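## Task

Enter the word "RIP" on the keyboard so that, at the finish, its display reads exactly RIP. The left-arrow key removes the most recent letter. Too much force on the keyboard breaks it and means failure. At the end the keyboard must lie flat on the table with its keys facing up, resting there without the robot holding it in place.

## Robot and tools

ROBOT AND FRAME. Two arms, left_arm and right_arm, each with 7 joints and a two-pad gripper. Positions in results share one scene frame in metres: origin on the table surface midway between the arms, +x reaching out over the table, +z up, and left_arm sits toward +y. The names left/right do not refer to image sides. Gripper orientation is given as a quaternion in w,x,y,z order. The printed hand position is approximate, worse when the arm is stretched far. The gripper fingers point along the gripper's own +z; the pads close along its x. The reported position is the point between the pads; fingertips extend 17.5 mm past it. Turning only the last joint moves that point around a 25 mm circle.

execute_actions. Argument "actions" is a list holding at most one item, or empty. Empty list: just report the current state. A wait item {"steps": N} (N up to 300) sends nothing and returns N control steps after the previous result, counting your reply time. A motion item {"rows": [...], "steps": N} with N up to 15 (default 15); each control step is 1/30 s; each row is used for one step and the last row repeats to fill the remaining steps. Optional "pictures" (boolean) toggles camera images; by default they come with every result. A rejected call does nothing.

ROW LAYOUT. Every row is a single flat list of 20 numbers covering both arms, even if only one moves: left_arm joints 1-7, then left gripper position, force_limit, speed; then right_arm joints 1-7 and right gripper position, force_limit, speed. Joint numbers are absolute target angles in radians (same convention as the Joint positions line), not offsets. Joint order and stated ranges: waist ±6.283, shoulder ±2.250, upper arm roll ±6.283, elbow ±2.580, forearm roll ±6.283, wrist pitch ±2.100, wrist roll ±6.283. A target more than 0.013 rad beyond a range end, and farther out than the current angle, gets the call refused. True ends may differ by up to 0.013 rad; asking beyond the true end sends the joint only to the end and the result may print "joint sent to its limit" (possibly about an earlier action). Absence of that line does not prove room remains.

GRIPPER NUMBERS (each in -1 to 1, absolute settings). position: +1 fully open (50 mm gap), about -0.65 pads meet, -1 to grip (closes until blocked). force_limit: per-pad force about 20 N at -1, 102 N at 0, 185 N at +1 (actual grip may be ~17% higher). speed: gap change rate 20 mm/s at -1, 85 at 0, 150 at +1. To leave a gripper unchanged, repeat its previous three numbers, since 0 is itself a command. New force or speed only applies after a position change of at least 0.01; to soften a grip, open first.

MOTION LIMITS. Joints have speed and acceleration caps and move in a coordinated way, arriving together; a reversing command stops them together. Each step, the target actually sent is kept within 0.304 rad of the measured angle for the first four joints and 0.266 rad for the last three, and targets are scaled back if they would carry the gripper more than 70 mm from where it is. Large moves may not finish within one call. Between calls the arms keep heading to the last row sent, until they have nearly stopped or a step is HELD; after that only a new action moves them further.

RESULT LINES. State line: each arm's end_effector_position and end_effector_quat_wxyz. Joint positions / Joint velocities: one block per arm in joint order (rad, rad/s). Joint torques: same order, with arm-specific offset, scale and noise; changes at rest indicate contact or load. "joint command not followed": the clearance check altered or blocked joint targets on some steps, the rest ran. HELD: marks steps where your row (or part) was not sent. object_status: 0 moving, 1 blocked while opening, 2 blocked while closing (a grip), 3 reached target or pads met (usually nothing held). position_measured in counts: opening ≈ (250 − counts) × 0.202 mm. MOTOR HOT appears from 60 °C; at 75 °C an OVER-TEMPERATURE FAULT lets that arm sag. TORQUE FAULT: contact torque hit a joint's load limit (50.2 N m for the first four joints, 31.6 for the last three, held weight included); the arm halts 10 s and drops the rest of the call.

zoom_image. Arguments: camera ("cam_left_wrist" or "cam_right_wrist") and region [x0, y0, x1, y1] in pixels of that camera's latest 896x504 image, origin top-left, at most 504x504. Returns an enlarged view.

finished_scene. Argument scene: the number of the current scene. Answering without any tool call ends everything.

WHAT TO AVOID. Press keys gently; heavy force breaks the keyboard. Do not knock anything off the table, flip the keyboard, or leave it supported by a gripper. Keep the arms from colliding or pushing on each other. Avoid slams, drops and long loaded holds that heat motors. The display must show exactly the target word; use left-arrow to erase mistakes.

Each tool is called after "Request:" as name(argument=value, ...), one argument or row to a line, values as JSON.

## Session

Request:
execute_actions(
  actions=[],
)

Scene clock: 0.00 s of 4200.00 s.
left_arm: end_effector_position=(+0.4508, +0.0514, +0.3532) position_measured=250 object_status=3 end_effector_quat_wxyz=(-0.006, +0.760, -0.650, -0.005) | right_arm: end_effector_position=(+0.3654, -0.3196, +0.1788) position_measured=250 object_status=3 end_effector_quat_wxyz=(-0.002, +0.671, +0.742, -0.003)
Joint positions: left_arm=[ 0.052  0.314  0.511  1.305 -0.164  1.57  -0.783] | right_arm=[-0.057  0.434 -0.     1.66   0.     1.054  1.516]
Joint velocities: left_arm=[-0.001 -0.    -0.    -0.    -0.    -0.     0.001] | right_arm=[-0.     0.002 -0.     0.001  0.    -0.001  0.   ]
Joint torques (N m, as the joint torque sensors report them, + toward a larger angle): no reading
Motor temperatures (°C, as the motors report them): left_arm=[32 29 29 30 31 37 39] | right_arm=[27 28 30 27 43 35 33]

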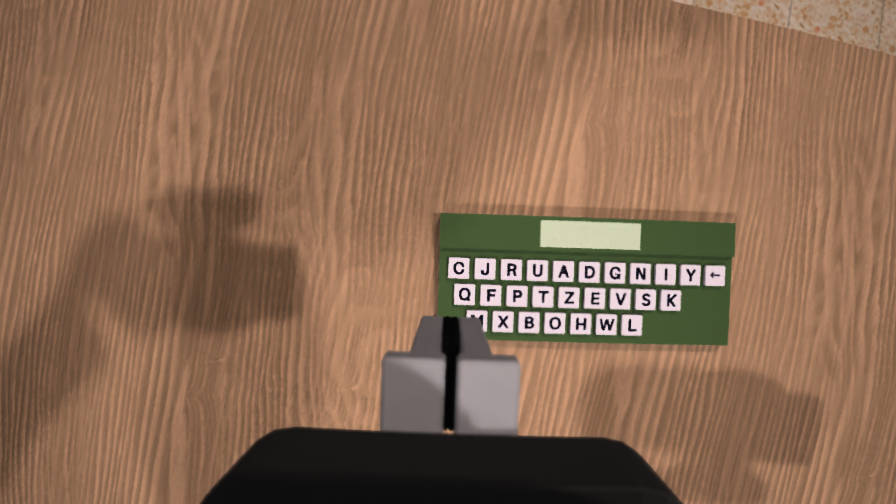

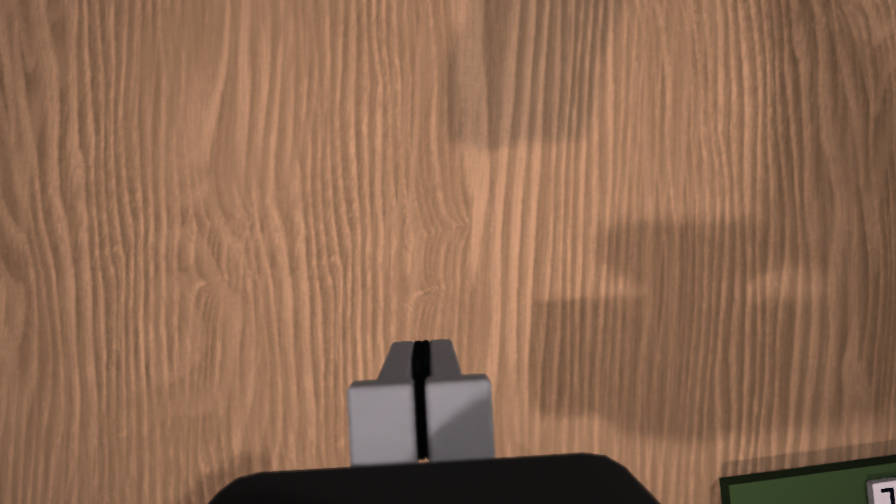

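Request:
zoom_image(
  camera="cam_left_wrist",
  region=[360, 190, 760, 450],
)

Request:
zoom_image(
  camera="cam_right_wrist",
  region=[300, 300, 896, 504],
)

Region (360, 190, 760, 450) of cam_left_wrist's 896x504 image, scaled by 1.260; it fills the top 328 rows of this view, and the rest is white.

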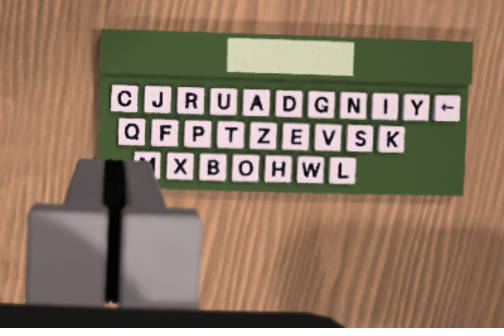

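Region (300, 300, 896, 504) is 596x204 pixels. A region can be at most 504 by 504 pixels.

Request:
execute_actions(
  actions=[
    {"rows": [[0.450,0.772,0.0,1.298,0.0,1.372,-0.885,-1,-1,0,-0.057,0.434,0.0,1.66,0.0,1.054,1.516,-1,-1,0]], "steps": 15},
  ],
  pictures=false,
)

Scene clock: 104.77 s of 4200.00 s.
left_arm: end_effector_position=(+0.4646, -0.0046, +0.2089) position_measured=251 object_status=3 end_effector_quat_wxyz=(+0.048, +0.742, -0.664, -0.083) | right_arm: end_effector_position=(+0.3656, -0.3196, +0.1787) position_measured=251 object_status=3 end_effector_quat_wxyz=(-0.002, +0.671, +0.741, -0.002)
Joint positions: left_arm=[ 0.312  0.596  0.222  1.299 -0.052  1.435 -0.852] | right_arm=[-0.057  0.434 -0.     1.66   0.     1.054  1.516]
Joint velocities: left_arm=[ 0.504  0.641 -0.803 -0.008  0.189 -0.232 -0.118] | right_arm=[-0.    -0.002 -0.    -0.001  0.     0.     0.   ]
Joint torques (N m, as the joint torque sensors report them, + toward a larger angle): left_arm=[ -0.21 -19.05   1.47  -8.26   0.16   1.09   0.11] | right_arm=[ -0.59 -16.23   0.41  -8.75   0.06   0.39  -0.12]
Motor temperatures (°C, as the motors report them): left_arm=[32 30 29 31 31 37 39] | right_arm=[27 29 30 27 43 35 33]
Steps of this call (steps 1 to 90: nothing new was sent; then 101.27 s passed at rest; steps 91 to 105: all 15 steps of this action). Readings (joint positions | what the end effector reports):
91: left_arm=[0.053 0.315 0.510 1.304 -0.163 1.570 -0.783] | right_arm=[-0.057 0.434 -0.000 1.660 0.000 1.054 1.516] | left_arm position_measured=251 object_status=0 | right_arm position_measured=251 object_status=0
92: left_arm=[0.061 0.321 0.505 1.303 -0.161 1.567 -0.785] | right_arm=[-0.057 0.434 -0.000 1.660 0.000 1.054 1.516] | left_arm position_measured=251 object_status=0 | right_arm position_measured=251 object_status=0
94: left_arm=[0.092 0.351 0.479 1.302 -0.147 1.550 -0.794] | right_arm=[-0.057 0.434 -0.000 1.660 0.000 1.054 1.516] | left_arm position_measured=251 object_status=0 | right_arm position_measured=251 object_status=0
98: left_arm=[0.182 0.441 0.390 1.301 -0.104 1.497 -0.820] | right_arm=[-0.057 0.434 -0.000 1.660 0.000 1.054 1.516] | left_arm position_measured=251 object_status=3 | right_arm position_measured=251 object_status=3
105: the state above

Request:
execute_actions(
  actions=[
    {"steps": 12},
  ],
)

Scene clock: 105.37 s of 4200.00 s.
left_arm: end_effector_position=(+0.4693, +0.0097, +0.1143) position_measured=251 object_status=3 end_effector_quat_wxyz=(+0.026, +0.749, -0.646, -0.147) | right_arm: end_effector_position=(+0.3656, -0.3196, +0.1787) position_measured=251 object_status=3 end_effector_quat_wxyz=(-0.002, +0.671, +0.741, -0.002)
Joint positions: left_arm=[ 0.449  0.771  0.     1.298  0.     1.372 -0.885] | right_arm=[-0.057  0.434  0.     1.66  -0.     1.054  1.516]
Joint velocities: left_arm=[ 0.01   0.007 -0.002 -0.001 -0.    -0.     0.001] | right_arm=[-0.     0.002 -0.    -0.001  0.    -0.002 -0.   ]
Joint torques (N m, as the joint torque sensors report them, + toward a larger angle): left_arm=[ -0.27 -22.59   0.46  -7.79  -0.21   1.4    0.18] | right_arm=[ -0.55 -16.33   0.44  -8.85  -0.08   0.38  -0.08]
Motor temperatures (°C, as the motors report them): left_arm=[32 30 29 31 31 37 39] | right_arm=[27 29 30 27 43 35 33]
Steps of this call (steps 1 to 18: the robot went on to your last target). Readings (joint positions | what the end effector reports):
1: left_arm=[0.329 0.618 0.195 1.299 -0.046 1.428 -0.856] | right_arm=[-0.057 0.434 -0.000 1.660 0.000 1.054 1.516] | left_arm position_measured=251 object_status=3 | right_arm position_measured=251 object_status=3
2: left_arm=[0.346 0.639 0.167 1.299 -0.040 1.420 -0.860] | right_arm=[-0.057 0.434 -0.000 1.660 0.000 1.054 1.516] | left_arm position_measured=251 object_status=3 | right_arm position_measured=251 object_status=3
4: left_arm=[0.379 0.682 0.113 1.298 -0.027 1.404 -0.868] | right_arm=[-0.057 0.434 0.000 1.660 0.000 1.054 1.516] | left_arm position_measured=251 object_status=3 | right_arm position_measured=251 object_status=3
8: left_arm=[0.430 0.749 0.027 1.299 -0.006 1.379 -0.881] | right_arm=[-0.057 0.434 -0.000 1.660 0.000 1.054 1.516] | left_arm position_measured=251 object_status=3 | right_arm position_measured=251 object_status=3
18: the state above

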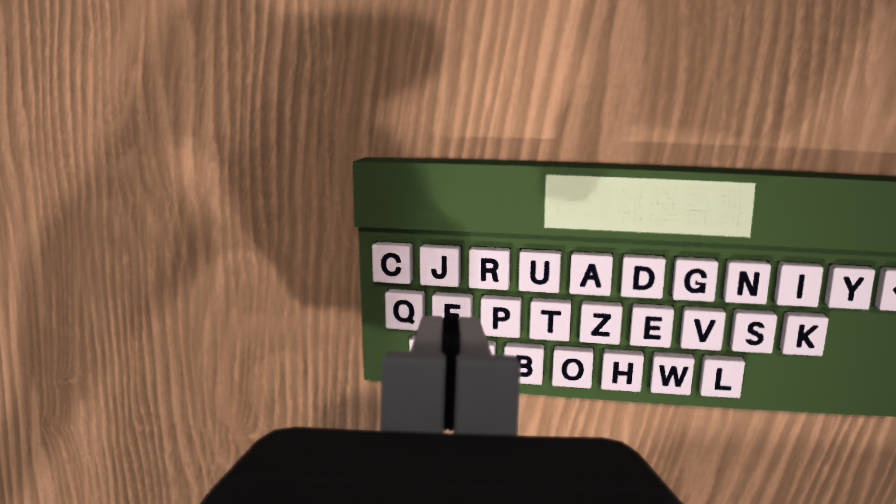

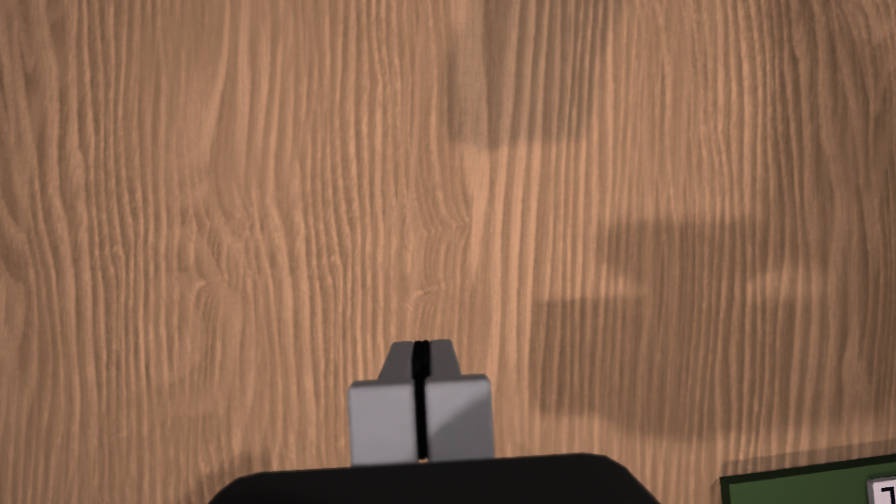

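Request:
zoom_image(
  camera="cam_left_wrist",
  region=[350, 150, 650, 400],
)

Request:
zoom_image(
  camera="cam_left_wrist",
  region=[600, 150, 896, 400],
)

Region (350, 150, 650, 400) of cam_left_wrist's 896x504 image, scaled by 1.680.

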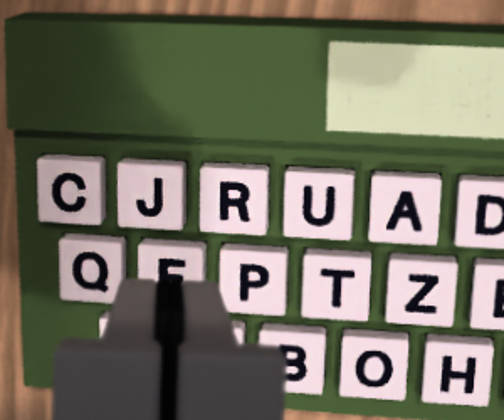

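Region (600, 150, 896, 400) of cam_left_wrist's 896x504 image, scaled by 1.703; it fills the top 426 rows of this view, and the rest is white.

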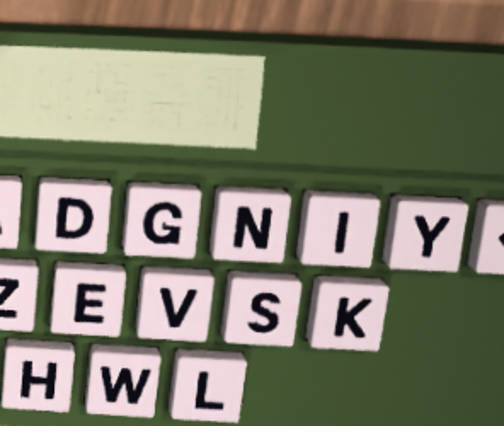

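Request:
zoom_image(
  camera="cam_right_wrist",
  region=[696, 424, 896, 504],
)

Region (696, 424, 896, 504) of cam_right_wrist's 896x504 image, scaled by 2.520; it fills the top 202 rows of this view, and the rest is white.

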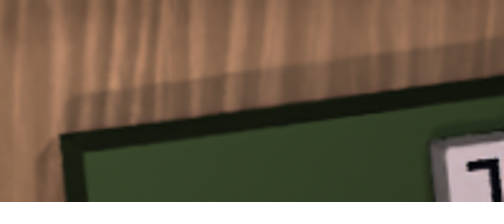

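Request:
execute_actions(
  actions=[
    {"rows": [[0.446,0.830,0.0,1.367,0.0,1.244,-0.885,-1,-1,0,-0.057,0.434,0.0,1.66,0.0,1.054,1.516,-1,-1,0]], "steps": 15},
  ],
)

Scene clock: 141.27 s of 4200.00 s.
left_arm: end_effector_position=(+0.4667, +0.0130, +0.0628) position_measured=251 object_status=3 end_effector_quat_wxyz=(+0.026, +0.750, -0.645, -0.147) | right_arm: end_effector_position=(+0.3656, -0.3196, +0.1787) position_measured=251 object_status=3 end_effector_quat_wxyz=(-0.002, +0.671, +0.741, -0.002)
Joint positions: left_arm=[ 0.446  0.83  -0.     1.367  0.     1.244 -0.885] | right_arm=[-0.057  0.434  0.     1.66   0.     1.054  1.516]
Joint velocities: left_arm=[-0.001  0.004  0.     0.001 -0.    -0.003 -0.001] | right_arm=[-0.    -0.     0.     0.     0.     0.001  0.   ]
Joint torques (N m, as the joint torque sensors report them, + toward a larger angle): left_arm=[ -0.1  -22.06   0.31  -7.27  -0.17   1.14   0.  ] | right_arm=[ -0.47 -16.21   0.38  -8.81  -0.07   0.37  -0.09]
Motor temperatures (°C, as the motors report them): left_arm=[32 31 29 31 31 37 39] | right_arm=[27 29 30 28 43 35 33]
Steps of this call (steps 1 to 15: the robot went on to your last target; steps 16 to 90: nothing new was sent; then 32.40 s passed at rest; steps 91 to 105: all 15 steps of this action). Readings (joint positions | what the end effector reports):
91: left_arm=[0.450 0.773 0.000 1.299 0.000 1.371 -0.885] | right_arm=[-0.057 0.434 0.000 1.660 0.000 1.054 1.516] | left_arm position_measured=251 object_status=3 | right_arm position_measured=251 object_status=3
92: left_arm=[0.450 0.778 0.000 1.303 0.000 1.361 -0.885] | right_arm=[-0.057 0.434 0.000 1.660 0.000 1.054 1.516] | left_arm position_measured=251 object_status=3 | right_arm position_measured=251 object_status=3
94: left_arm=[0.448 0.800 0.000 1.328 0.000 1.315 -0.885] | right_arm=[-0.057 0.434 0.000 1.660 0.000 1.054 1.516] | left_arm position_measured=251 object_status=3 | right_arm position_measured=251 object_status=3
98: left_arm=[0.446 0.826 -0.000 1.364 -0.000 1.250 -0.885] | right_arm=[-0.057 0.434 0.000 1.660 0.000 1.054 1.516] | left_arm position_measured=251 object_status=3 | right_arm position_measured=251 object_status=3
105: the state above

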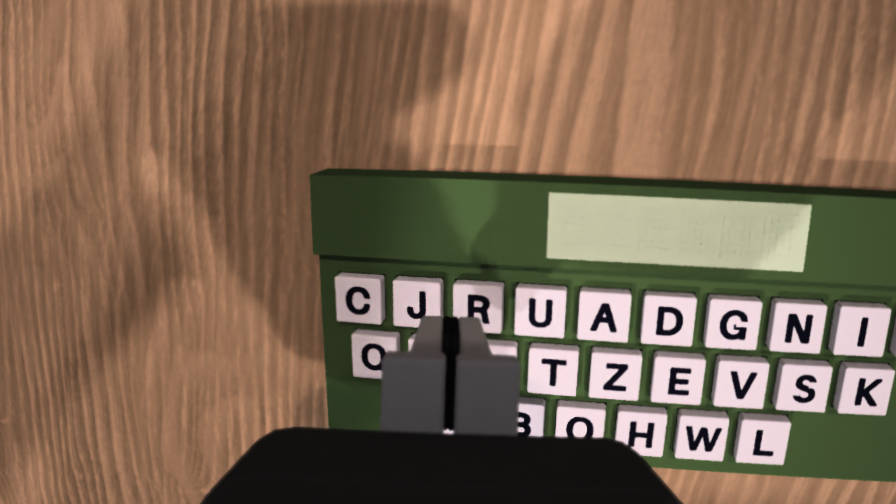

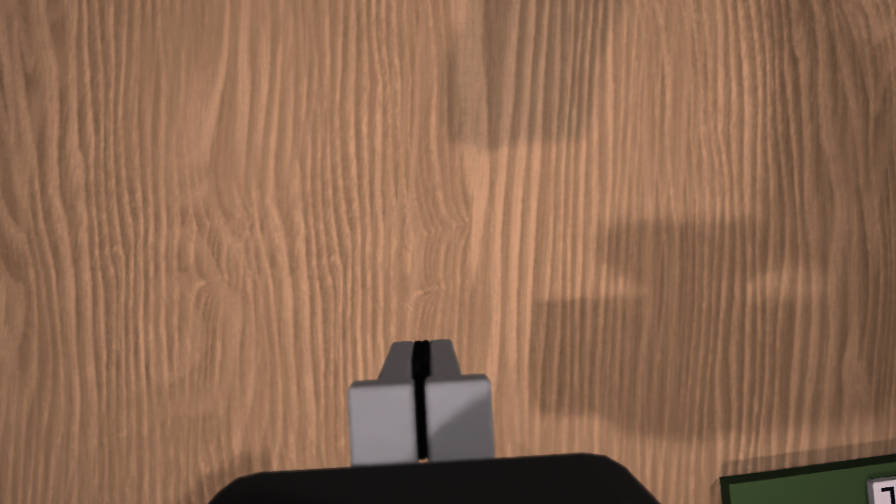

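Request:
zoom_image(
  camera="cam_left_wrist",
  region=[310, 240, 610, 420],
)

Region (310, 240, 610, 420) of cam_left_wrist's 896x504 image, scaled by 1.680; it fills the top 302 rows of this view, and the rest is white.

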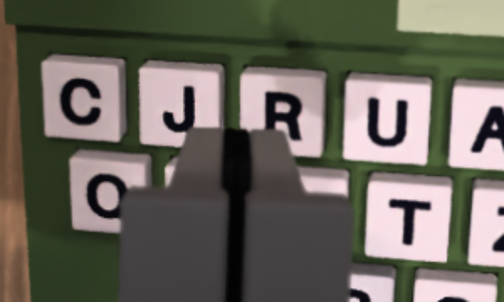

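Request:
execute_actions(
  actions=[
    {"rows": [[0.448,0.8448,0.0,1.3901,0.0,1.2061,-0.885,-1,-1,0,-0.057,0.434,0.0,1.66,0.0,1.054,1.516,-1,-1,0]], "steps": 12},
  ],
)

Scene clock: 152.60 s of 4200.00 s.
left_arm: end_effector_position=(+0.4637, +0.0138, +0.0486) position_measured=251 object_status=3 end_effector_quat_wxyz=(+0.026, +0.749, -0.645, -0.147) | right_arm: end_effector_position=(+0.3656, -0.3196, +0.1787) position_measured=251 object_status=3 end_effector_quat_wxyz=(-0.002, +0.671, +0.741, -0.002)
Joint positions: left_arm=[ 0.448  0.845  0.     1.39   0.     1.206 -0.885] | right_arm=[-0.057  0.434  0.     1.66   0.     1.054  1.516]
Joint velocities: left_arm=[-0.     0.003 -0.     0.002  0.    -0.003 -0.   ] | right_arm=[ 0.    -0.002  0.     0.     0.     0.002 -0.   ]
Joint torques (N m, as the joint torque sensors report them, + toward a larger angle): left_arm=[ -0.24 -22.63   0.18  -6.28  -0.18   1.36   0.29] | right_arm=[ -0.52 -16.24   0.36  -8.85  -0.05   0.37  -0.07]
Motor temperatures (°C, as the motors report them): left_arm=[32 31 29 31 31 37 39] | right_arm=[27 29 30 28 43 35 33]
Steps of this call (steps 1 to 15: the robot went on to your last target; steps 16 to 90: nothing new was sent; then 7.93 s passed at rest; steps 91 to 102: all 12 steps of this action). Readings (joint positions | what the end effector reports):
91: left_arm=[0.446 0.831 -0.000 1.368 -0.000 1.243 -0.885] | right_arm=[-0.057 0.434 0.000 1.660 0.000 1.054 1.516] | left_arm position_measured=251 object_status=3 | right_arm position_measured=251 object_status=3
92: left_arm=[0.447 0.834 -0.000 1.372 -0.000 1.236 -0.885] | right_arm=[-0.057 0.434 0.000 1.660 0.000 1.054 1.516] | left_arm position_measured=251 object_status=3 | right_arm position_measured=251 object_status=3
94: left_arm=[0.447 0.841 -0.000 1.383 0.000 1.218 -0.885] | right_arm=[-0.057 0.434 0.000 1.660 0.000 1.054 1.516] | left_arm position_measured=251 object_status=3 | right_arm position_measured=251 object_status=3
98: left_arm=[0.448 0.844 0.000 1.389 0.000 1.208 -0.885] | right_arm=[-0.057 0.434 0.000 1.660 0.000 1.054 1.516] | left_arm position_measured=251 object_status=3 | right_arm position_measured=251 object_status=3
102: the state above

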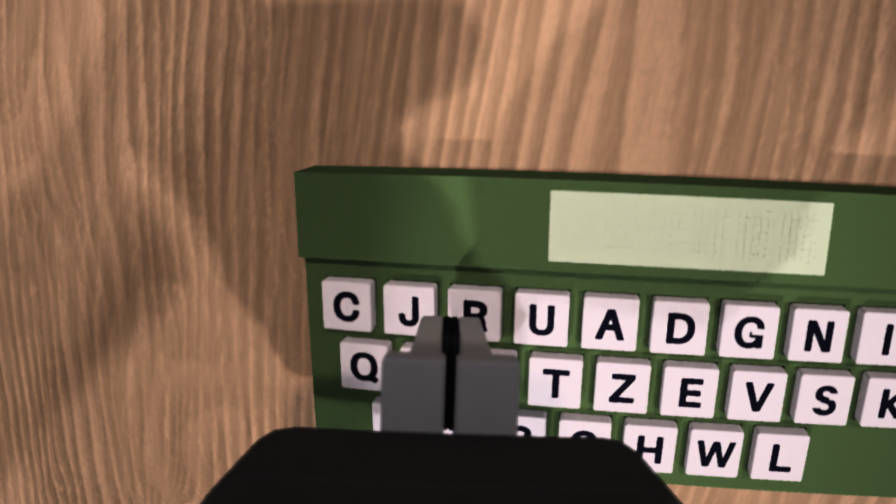

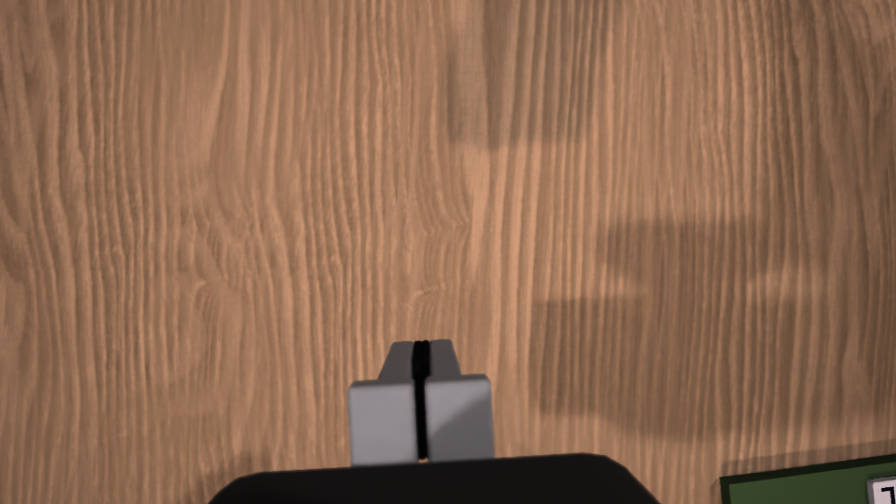

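Request:
zoom_image(
  camera="cam_left_wrist",
  region=[370, 250, 590, 400],
)

Region (370, 250, 590, 400) of cam_left_wrist's 896x504 image, scaled by 2.291; it fills the top 344 rows of this view, and the rest is white.

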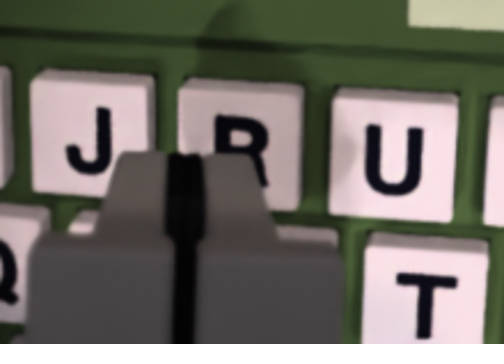

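Request:
execute_actions(
  actions=[
    {"rows": [[0.448,0.8579,0.0,1.3964,0.0,1.1867,-0.885,-1,-1,0,-0.057,0.434,0.0,1.66,0.0,1.054,1.516,-1,-1,0]], "steps": 10},
  ],
)

Scene clock: 157.37 s of 4200.00 s.
left_arm: end_effector_position=(+0.4635, +0.0139, +0.0398) position_measured=251 object_status=3 end_effector_quat_wxyz=(+0.026, +0.749, -0.645, -0.147) | right_arm: end_effector_position=(+0.3656, -0.3196, +0.1787) position_measured=251 object_status=3 end_effector_quat_wxyz=(-0.002, +0.671, +0.741, -0.002)
Joint positions: left_arm=[ 0.448  0.857 -0.     1.396  0.     1.187 -0.885] | right_arm=[-0.057  0.434  0.     1.66   0.     1.054  1.516]
Joint velocities: left_arm=[-0.     0.004  0.     0.001  0.    -0.004  0.   ] | right_arm=[ 0.    -0.002 -0.     0.     0.     0.003  0.   ]
Joint torques (N m, as the joint torque sensors report them, + toward a larger angle): left_arm=[ -0.07 -22.1    0.33  -6.32  -0.37   1.18   0.03] | right_arm=[ -0.64 -16.19   0.49  -8.84  -0.11   0.45  -0.15]
Motor temperatures (°C, as the motors report them): left_arm=[32 31 29 31 31 37 39] | right_arm=[27 29 30 28 43 35 33]
Steps of this call (steps 1 to 15: the robot went on to your last target; steps 16 to 90: nothing new was sent; then 1.43 s passed at rest; steps 91 to 100: all 10 steps of this action). Readings (joint positions | what the end effector reports):
91: left_arm=[0.448 0.846 0.000 1.390 -0.000 1.205 -0.885] | right_arm=[-0.057 0.434 0.000 1.660 0.000 1.054 1.516] | left_arm position_measured=251 object_status=3 | right_arm position_measured=251 object_status=3
92: left_arm=[0.448 0.849 0.000 1.391 -0.000 1.200 -0.885] | right_arm=[-0.057 0.434 0.000 1.660 0.000 1.054 1.516] | left_arm position_measured=251 object_status=3 | right_arm position_measured=251 object_status=3
94: left_arm=[0.448 0.855 -0.000 1.395 0.000 1.192 -0.885] | right_arm=[-0.057 0.434 0.000 1.660 -0.000 1.054 1.516] | left_arm position_measured=251 object_status=3 | right_arm position_measured=251 object_status=3
98: left_arm=[0.448 0.857 -0.000 1.396 -0.000 1.187 -0.885] | right_arm=[-0.057 0.434 0.000 1.660 0.000 1.054 1.516] | left_arm position_measured=251 object_status=3 | right_arm position_measured=251 object_status=3
100: the state above

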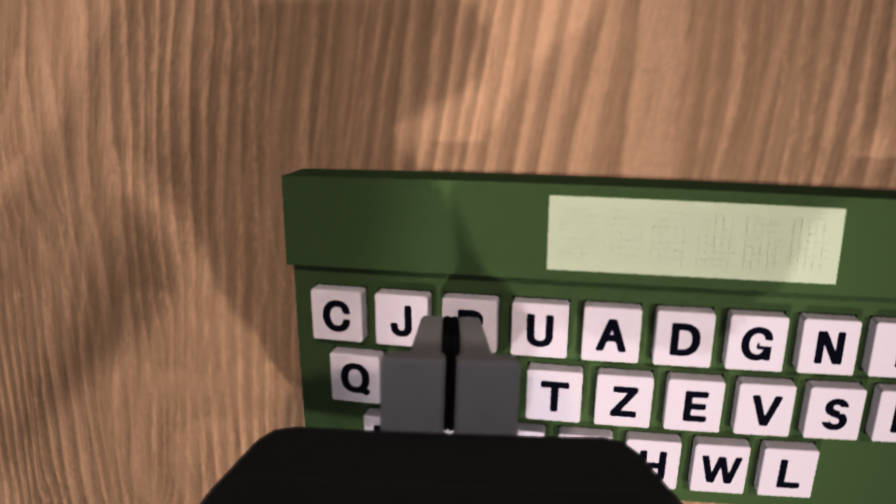

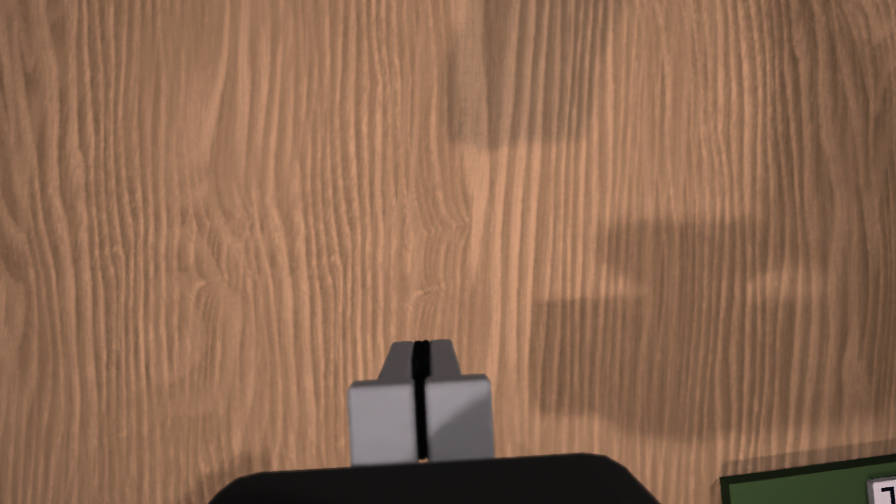

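Request:
zoom_image(
  camera="cam_left_wrist",
  region=[370, 250, 590, 400],
)

Region (370, 250, 590, 400) of cam_left_wrist's 896x504 image, scaled by 2.291; it fills the top 344 rows of this view, and the rest is white.

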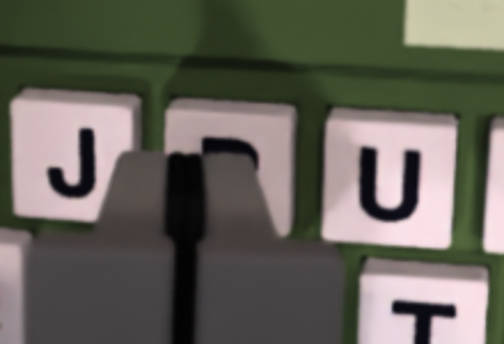

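Request:
execute_actions(
  actions=[
    {"rows": [[0.4504,0.8626,0.0,1.3938,0.0,1.1846,-0.885,-1,-1,0,-0.057,0.434,0.0,1.66,0.0,1.054,1.516,-1,-1,0]], "steps": 8},
  ],
)

Scene clock: 161.30 s of 4200.00 s.
left_arm: end_effector_position=(+0.4636, +0.0125, +0.0377) position_measured=251 object_status=3 end_effector_quat_wxyz=(+0.026, +0.748, -0.646, -0.147) | right_arm: end_effector_position=(+0.3656, -0.3196, +0.1787) position_measured=251 object_status=3 end_effector_quat_wxyz=(-0.002, +0.671, +0.741, -0.002)
Joint positions: left_arm=[ 0.45   0.862  0.     1.394  0.     1.185 -0.885] | right_arm=[-0.057  0.434  0.     1.66   0.     1.054  1.516]
Joint velocities: left_arm=[ 0.002  0.003 -0.    -0.002 -0.    -0.001 -0.001] | right_arm=[-0.     0.001  0.     0.     0.    -0.001  0.   ]
Joint torques (N m, as the joint torque sensors report them, + toward a larger angle): left_arm=[ -0.29 -22.37   0.06  -6.96  -0.01   1.33  -0.08] | right_arm=[ -0.64 -16.39   0.57  -8.95  -0.12   0.35  -0.15]
Motor temperatures (°C, as the motors report them): left_arm=[32 31 29 31 31 37 39] | right_arm=[27 29 30 28 43 35 33]
Steps of this call (steps 1 to 15: the robot went on to your last target; steps 16 to 90: nothing new was sent; then 0.67 s passed at rest; steps 91 to 98: all 8 steps of this action). Readings (joint positions | what the end effector reports):
91: left_arm=[0.448 0.859 -0.000 1.396 -0.000 1.187 -0.885] | right_arm=[-0.057 0.434 -0.000 1.660 0.000 1.054 1.516] | left_arm position_measured=251 object_status=3 | right_arm position_measured=251 object_status=3
92: left_arm=[0.449 0.860 -0.000 1.395 -0.000 1.186 -0.885] | right_arm=[-0.057 0.434 0.000 1.660 0.000 1.054 1.516] | left_arm position_measured=251 object_status=3 | right_arm position_measured=251 object_status=3
94: left_arm=[0.450 0.861 0.000 1.395 0.000 1.185 -0.885] | right_arm=[-0.057 0.434 0.000 1.660 0.000 1.054 1.516] | left_arm position_measured=251 object_status=3 | right_arm position_measured=251 object_status=3
98: the state above

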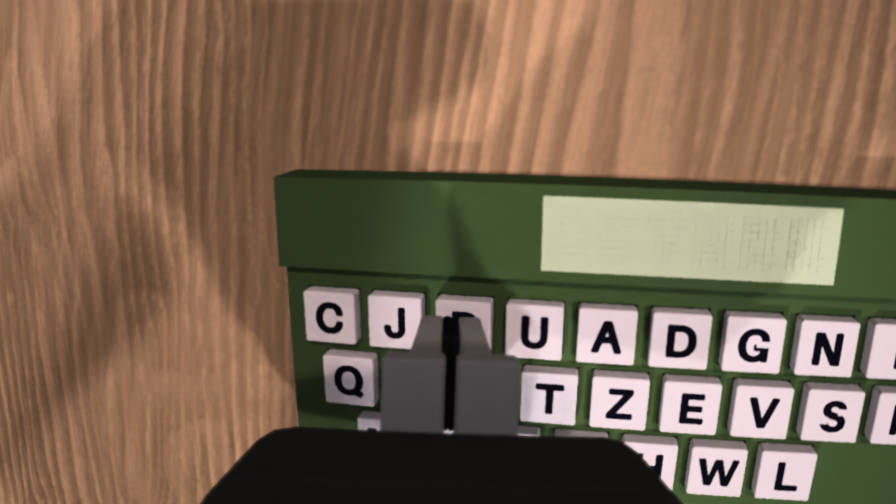

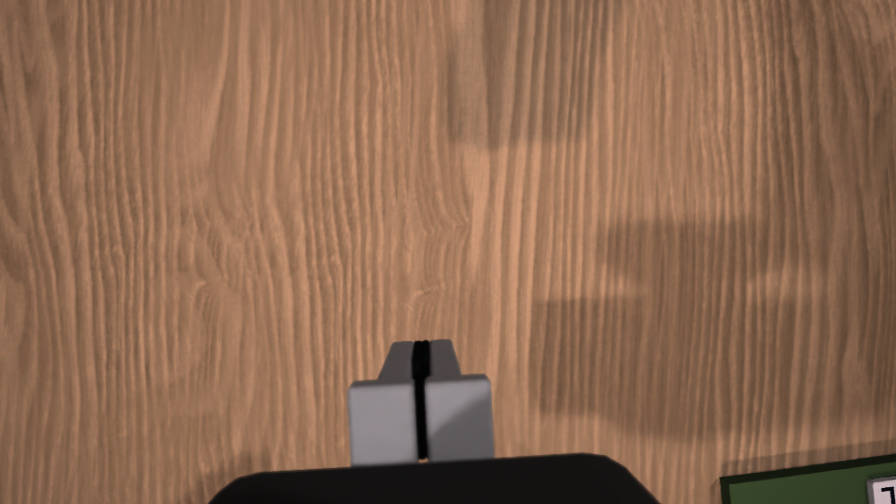

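Request:
execute_actions(
  actions=[
    {"rows": [[0.4504,0.8655,0.0,1.3952,0.0,1.1803,-0.885,-1,-1,0,-0.057,0.434,0.0,1.66,0.0,1.054,1.516,-1,-1,0]], "steps": 8},
  ],
)

Scene clock: 162.27 s of 4200.00 s.
left_arm: end_effector_position=(+0.4636, +0.0125, +0.0358) position_measured=251 object_status=3 end_effector_quat_wxyz=(+0.026, +0.748, -0.646, -0.147) | right_arm: end_effector_position=(+0.3656, -0.3196, +0.1787) position_measured=251 object_status=3 end_effector_quat_wxyz=(-0.002, +0.671, +0.741, -0.002)
Joint positions: left_arm=[ 0.45   0.865 -0.     1.395 -0.     1.181 -0.885] | right_arm=[-0.057  0.434  0.     1.66   0.     1.054  1.516]
Joint velocities: left_arm=[-0.     0.002  0.     0.001  0.    -0.002  0.   ] | right_arm=[ 0.    -0.     0.     0.    -0.     0.002  0.   ]
Joint torques (N m, as the joint torque sensors report them, + toward a larger angle): left_arm=[ -0.45 -22.31   0.39  -6.69  -0.27   1.39  -0.04] | right_arm=[ -0.54 -16.29   0.36  -8.78  -0.13   0.43  -0.08]
Motor temperatures (°C, as the motors report them): left_arm=[32 31 29 31 31 37 39] | right_arm=[27 29 30 28 43 35 33]
Steps of this call (steps 1 to 15: the robot went on to your last target; steps 16 to 21: nothing new was sent; steps 22 to 29: all 8 steps of this action). Readings (joint positions | what the end effector reports):
22: left_arm=[0.450 0.863 -0.000 1.394 -0.000 1.184 -0.885] | right_arm=[-0.057 0.434 0.000 1.660 0.000 1.054 1.516] | left_arm position_measured=251 object_status=3 | right_arm position_measured=251 object_status=3
23: left_arm=[0.450 0.864 -0.000 1.394 -0.000 1.183 -0.885] | right_arm=[-0.057 0.434 0.000 1.660 0.000 1.054 1.516] | left_arm position_measured=251 object_status=3 | right_arm position_measured=251 object_status=3
25: left_arm=[0.450 0.865 -0.000 1.395 -0.000 1.181 -0.885] | right_arm=[-0.057 0.434 0.000 1.660 0.000 1.054 1.516] | left_arm position_measured=251 object_status=3 | right_arm position_measured=251 object_status=3
29: the state above

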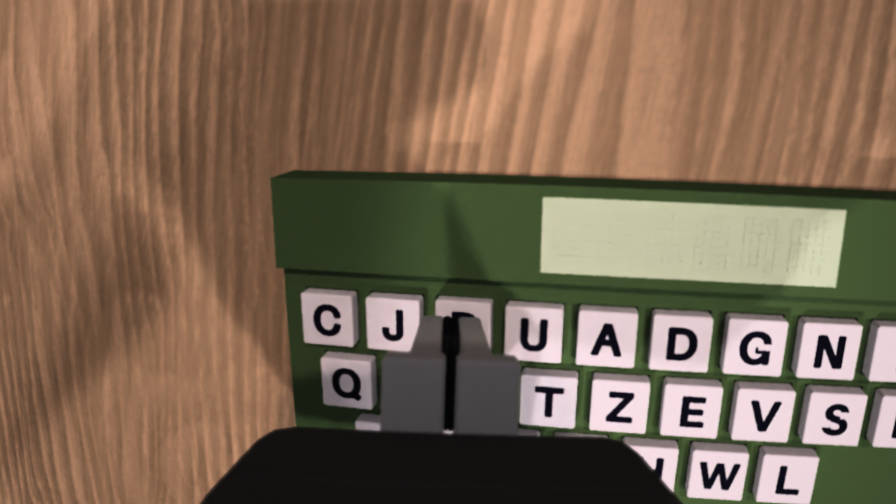

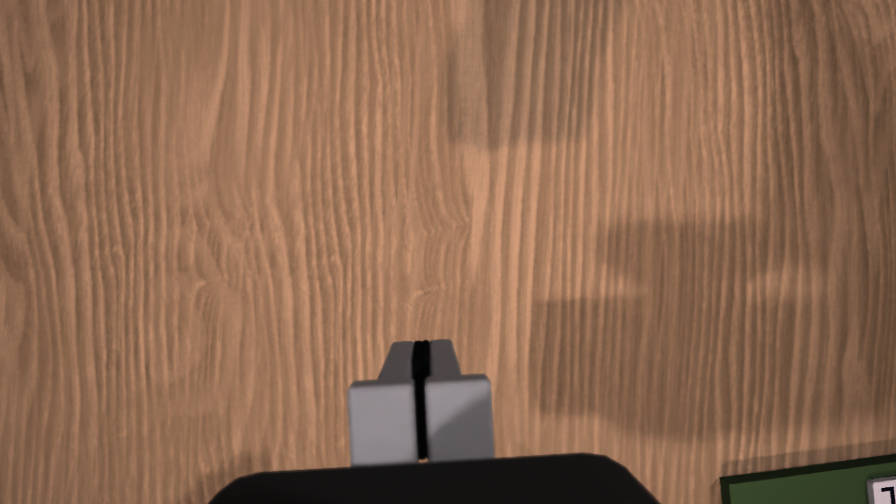

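Request:
execute_actions(
  actions=[
    {"rows": [[0.4504,0.8684,0.0,1.3966,0.0,1.1760,-0.885,-1,-1,0,-0.057,0.434,0.0,1.66,0.0,1.054,1.516,-1,-1,0]], "steps": 8},
  ],
)

Scene clock: 162.97 s of 4200.00 s.
left_arm: end_effector_position=(+0.4636, +0.0125, +0.0342) position_measured=251 object_status=3 end_effector_quat_wxyz=(+0.026, +0.748, -0.646, -0.147) | right_arm: end_effector_position=(+0.3656, -0.3196, +0.1787) position_measured=251 object_status=3 end_effector_quat_wxyz=(-0.002, +0.671, +0.741, -0.002)
Joint positions: left_arm=[ 0.45   0.867 -0.     1.396 -0.     1.177 -0.885] | right_arm=[-0.057  0.434  0.     1.66   0.     1.054  1.516]
Joint velocities: left_arm=[ 0.    -0.     0.     0.002  0.001 -0.001  0.002] | right_arm=[-0.     0.     0.     0.002 -0.    -0.002  0.   ]
Joint torques (N m, as the joint torque sensors report them, + toward a larger angle): left_arm=[ -0.1  -21.62   0.44  -6.39   0.07   1.01   0.02] | right_arm=[ -0.56 -16.25   0.49  -8.74   0.     0.46  -0.13]
Motor temperatures (°C, as the motors report them): left_arm=[32 31 29 31 31 37 39] | right_arm=[27 29 30 28 43 35 33]
Steps of this call (steps 1 to 13: the robot went on to your last target; steps 14 to 21: all 8 steps of this action). Readings (joint positions | what the end effector reports):
14: left_arm=[0.450 0.866 -0.000 1.395 -0.000 1.180 -0.885] | right_arm=[-0.057 0.434 0.000 1.660 0.000 1.054 1.516] | left_arm position_measured=251 object_status=3 | right_arm position_measured=251 object_status=3
15: left_arm=[0.450 0.866 -0.000 1.396 -0.000 1.179 -0.885] | right_arm=[-0.057 0.434 0.000 1.660 0.000 1.054 1.516] | left_arm position_measured=251 object_status=3 | right_arm position_measured=251 object_status=3
17: left_arm=[0.450 0.867 -0.000 1.396 -0.000 1.177 -0.885] | right_arm=[-0.057 0.434 0.000 1.660 0.000 1.054 1.516] | left_arm position_measured=251 object_status=3 | right_arm position_measured=251 object_status=3
21: the state above

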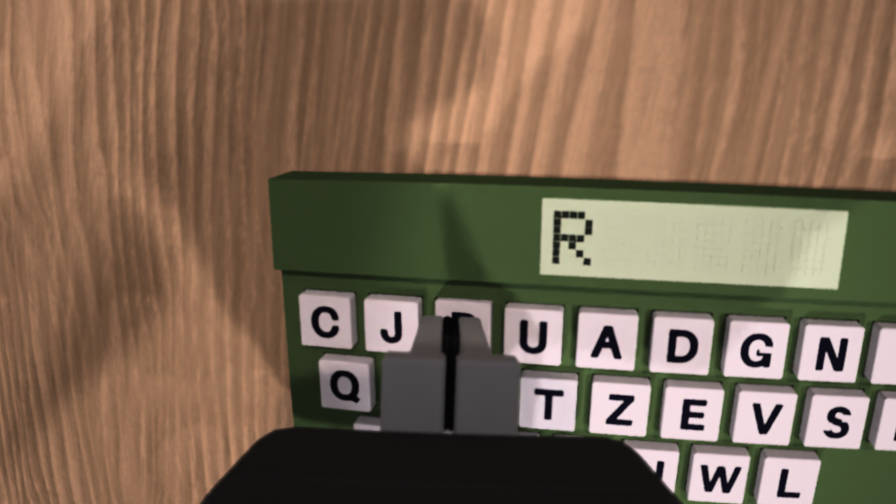

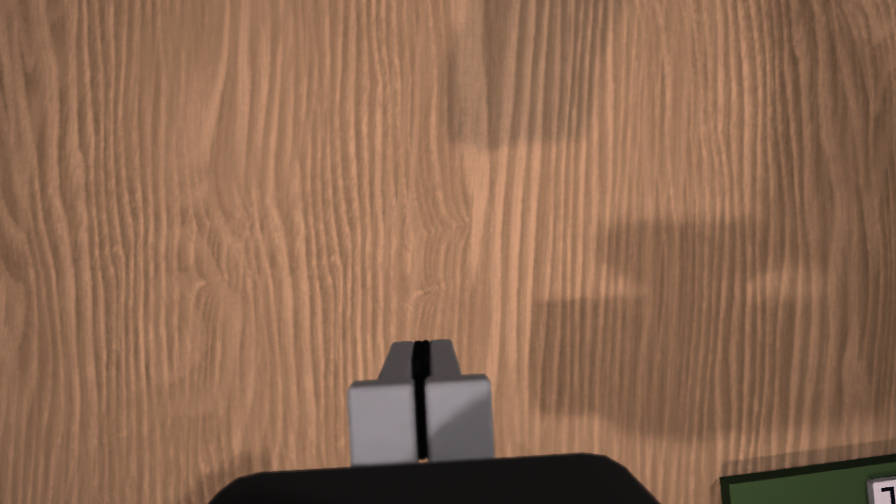

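Request:
execute_actions(
  actions=[
    {"rows": [[0.4504,0.8465,0.0,1.3861,0.0,1.2084,-0.885,-1,-1,0,-0.057,0.434,0.0,1.66,0.0,1.054,1.516,-1,-1,0]], "steps": 8},
  ],
  pictures=false,
)

Scene clock: 164.70 s of 4200.00 s.
left_arm: end_effector_position=(+0.4637, +0.0124, +0.0477) position_measured=251 object_status=3 end_effector_quat_wxyz=(+0.026, +0.748, -0.646, -0.147) | right_arm: end_effector_position=(+0.3656, -0.3196, +0.1787) position_measured=251 object_status=3 end_effector_quat_wxyz=(-0.002, +0.671, +0.741, -0.002)
Joint positions: left_arm=[ 0.45   0.848  0.     1.386  0.     1.207 -0.885] | right_arm=[-0.057  0.434  0.     1.66   0.     1.054  1.516]
Joint velocities: left_arm=[ 0.    -0.013 -0.001 -0.005 -0.     0.019  0.   ] | right_arm=[-0.    -0.002  0.     0.002  0.     0.002  0.   ]
Joint torques (N m, as the joint torque sensors report them, + toward a larger angle): left_arm=[ -0.07 -22.08   0.47  -6.59  -0.21   1.47   0.12] | right_arm=[ -0.65 -16.36   0.44  -8.89  -0.13   0.39  -0.06]
Motor temperatures (°C, as the motors report them): left_arm=[32 31 29 31 31 37 39] | right_arm=[27 29 30 28 43 35 33]
Steps of this call (steps 1 to 15: the robot went on to your last target; steps 16 to 44: nothing new was sent; steps 45 to 52: all 8 steps of this action). Readings (joint positions | what the end effector reports):
45: left_arm=[0.450 0.866 -0.000 1.396 -0.000 1.178 -0.885] | right_arm=[-0.057 0.434 0.000 1.660 0.000 1.054 1.516] | left_arm position_measured=251 object_status=3 | right_arm position_measured=251 object_status=3
46: left_arm=[0.450 0.861 -0.000 1.395 -0.000 1.184 -0.885] | right_arm=[-0.057 0.434 0.000 1.660 0.000 1.054 1.516] | left_arm position_measured=251 object_status=3 | right_arm position_measured=251 object_status=3
48: left_arm=[0.450 0.852 -0.000 1.389 -0.000 1.199 -0.885] | right_arm=[-0.057 0.434 -0.000 1.660 0.000 1.054 1.516] | left_arm position_measured=251 object_status=3 | right_arm position_measured=251 object_status=3
52: the state above

Request:
execute_actions(
  actions=[
    {"rows": [[0.6249,1.0390,0.0,0.9532,0.0,1.4488,-0.7105,-1,-1,0,-0.057,0.434,0.0,1.66,0.0,1.054,1.516,-1,-1,0]], "steps": 15},
  ],
  pictures=false,
)

Request:
execute_actions(
  actions=[
    {"steps": 12},
  ],
)

Scene clock: 182.67 s of 4200.00 s.
left_arm: end_effector_position=(+0.4744, -0.0936, +0.0467) position_measured=251 object_status=3 end_effector_quat_wxyz=(+0.002, +0.748, -0.645, -0.155) | right_arm: end_effector_position=(+0.3656, -0.3196, +0.1787) position_measured=251 object_status=3 end_effector_quat_wxyz=(-0.002, +0.671, +0.741, -0.002)
Joint positions: left_arm=[ 0.609  1.021  0.001  1.003  0.     1.429 -0.725] | right_arm=[-0.057  0.434  0.     1.66   0.     1.054  1.516]
Joint velocities: left_arm=[ 0.184  0.187  0.004 -0.632  0.002  0.255  0.186] | right_arm=[ 0.     0.002 -0.     0.     0.    -0.001 -0.   ]
Joint torques (N m, as the joint torque sensors report them, + toward a larger angle): left_arm=[ -1.35 -25.46  -0.19  -6.03  -0.2    1.73   0.37] | right_arm=[ -0.77 -16.35   0.48  -8.95  -0.13   0.33   0.  ]
Motor temperatures (°C, as the motors report them): left_arm=[32 31 29 31 31 37 39] | right_arm=[27 29 30 28 43 35 33]
Steps of this call (steps 1 to 15: the robot went on to your last target; steps 16 to 90: nothing new was sent; then 14.47 s passed at rest; steps 91 to 105: all 15 steps of this action). Readings (joint positions | what the end effector reports):
91: left_arm=[0.451 0.847 -0.000 1.385 -0.000 1.209 -0.885] | right_arm=[-0.057 0.434 0.000 1.660 0.000 1.054 1.516] | left_arm position_measured=251 object_status=3 | right_arm position_measured=251 object_status=3
92: left_arm=[0.455 0.852 -0.001 1.379 -0.001 1.214 -0.882] | right_arm=[-0.057 0.434 0.000 1.660 0.000 1.054 1.516] | left_arm position_measured=251 object_status=3 | right_arm position_measured=251 object_status=3
94: left_arm=[0.471 0.871 -0.002 1.352 -0.001 1.235 -0.866] | right_arm=[-0.057 0.434 0.000 1.660 0.000 1.054 1.516] | left_arm position_measured=251 object_status=3 | right_arm position_measured=251 object_status=3
98: left_arm=[0.535 0.943 -0.001 1.231 -0.000 1.323 -0.802] | right_arm=[-0.057 0.434 0.000 1.660 -0.000 1.054 1.516] | left_arm position_measured=251 object_status=3 | right_arm position_measured=251 object_status=3
105: the state above

Scene clock: 183.07 s of 4200.00 s.
left_arm: end_effector_position=(+0.4783, -0.1073, +0.0488) position_measured=251 object_status=3 end_effector_quat_wxyz=(-0.000, +0.748, -0.646, -0.149) | right_arm: end_effector_position=(+0.3656, -0.3196, +0.1787) position_measured=251 object_status=3 end_effector_quat_wxyz=(-0.002, +0.671, +0.741, -0.002)
Joint positions: left_arm=[ 0.625  1.039  0.     0.953  0.     1.449 -0.711] | right_arm=[-0.057  0.434  0.     1.66   0.     1.054  1.516]
Joint velocities: left_arm=[ 0.002  0.005  0.    -0.002  0.     0.     0.001] | right_arm=[-0.     0.002 -0.    -0.002  0.     0.004 -0.   ]
Joint torques (N m, as the joint torque sensors report them, + toward a larger angle): left_arm=[  0.12 -25.52   0.38  -7.73  -0.15   1.19   0.18] | right_arm=[ -0.65 -16.24   0.53  -8.9   -0.13   0.38  -0.08]
Motor temperatures (°C, as the motors report them): left_arm=[32 31 29 31 31 37 39] | right_arm=[27 29 30 28 43 35 33]
Steps of this call (steps 1 to 12: the robot went on to your last target). Readings (joint positions | what the end effector reports):
1: left_arm=[0.615 1.027 0.001 0.985 0.000 1.436 -0.719] | right_arm=[-0.057 0.434 0.000 1.660 0.000 1.054 1.516] | left_arm position_measured=251 object_status=3 | right_arm position_measured=251 object_status=3
2: left_arm=[0.619 1.031 0.001 0.971 0.000 1.442 -0.715] | right_arm=[-0.057 0.434 0.000 1.660 0.000 1.054 1.516] | left_arm position_measured=251 object_status=3 | right_arm position_measured=251 object_status=3
4: left_arm=[0.623 1.034 0.001 0.957 0.001 1.447 -0.711] | right_arm=[-0.057 0.434 0.000 1.660 0.000 1.054 1.516] | left_arm position_measured=251 object_status=3 | right_arm position_measured=251 object_status=3
8: left_arm=[0.624 1.037 0.000 0.954 0.000 1.449 -0.711] | right_arm=[-0.057 0.434 0.000 1.660 0.000 1.054 1.516] | left_arm position_measured=251 object_status=3 | right_arm position_measured=251 object_status=3
12: the state above

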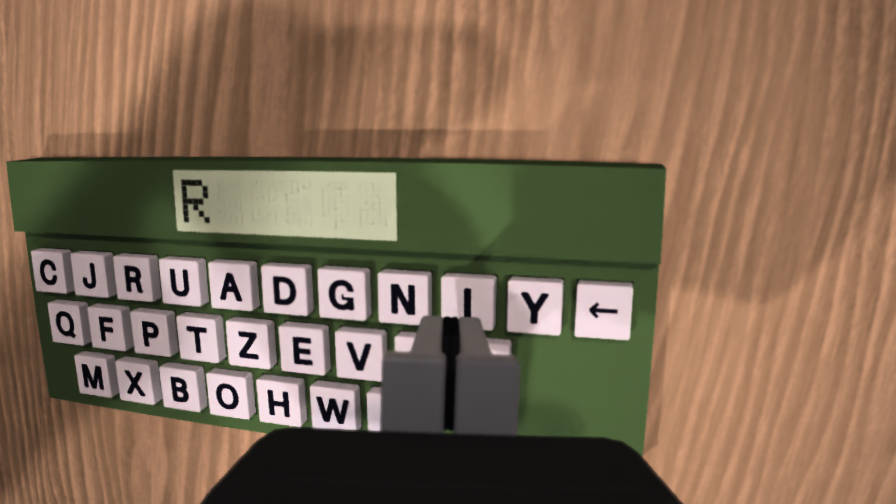

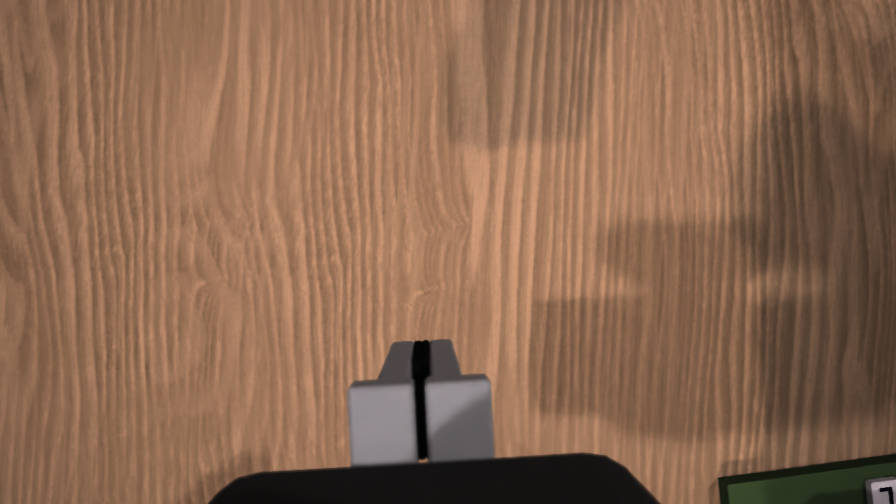

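Request:
zoom_image(
  camera="cam_left_wrist",
  region=[360, 230, 660, 400],
)

Region (360, 230, 660, 400) of cam_left_wrist's 896x504 image, scaled by 1.680; it fills the top 286 rows of this view, and the rest is white.

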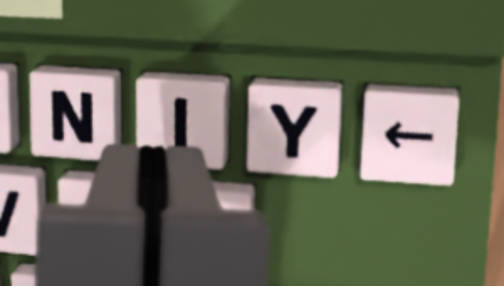

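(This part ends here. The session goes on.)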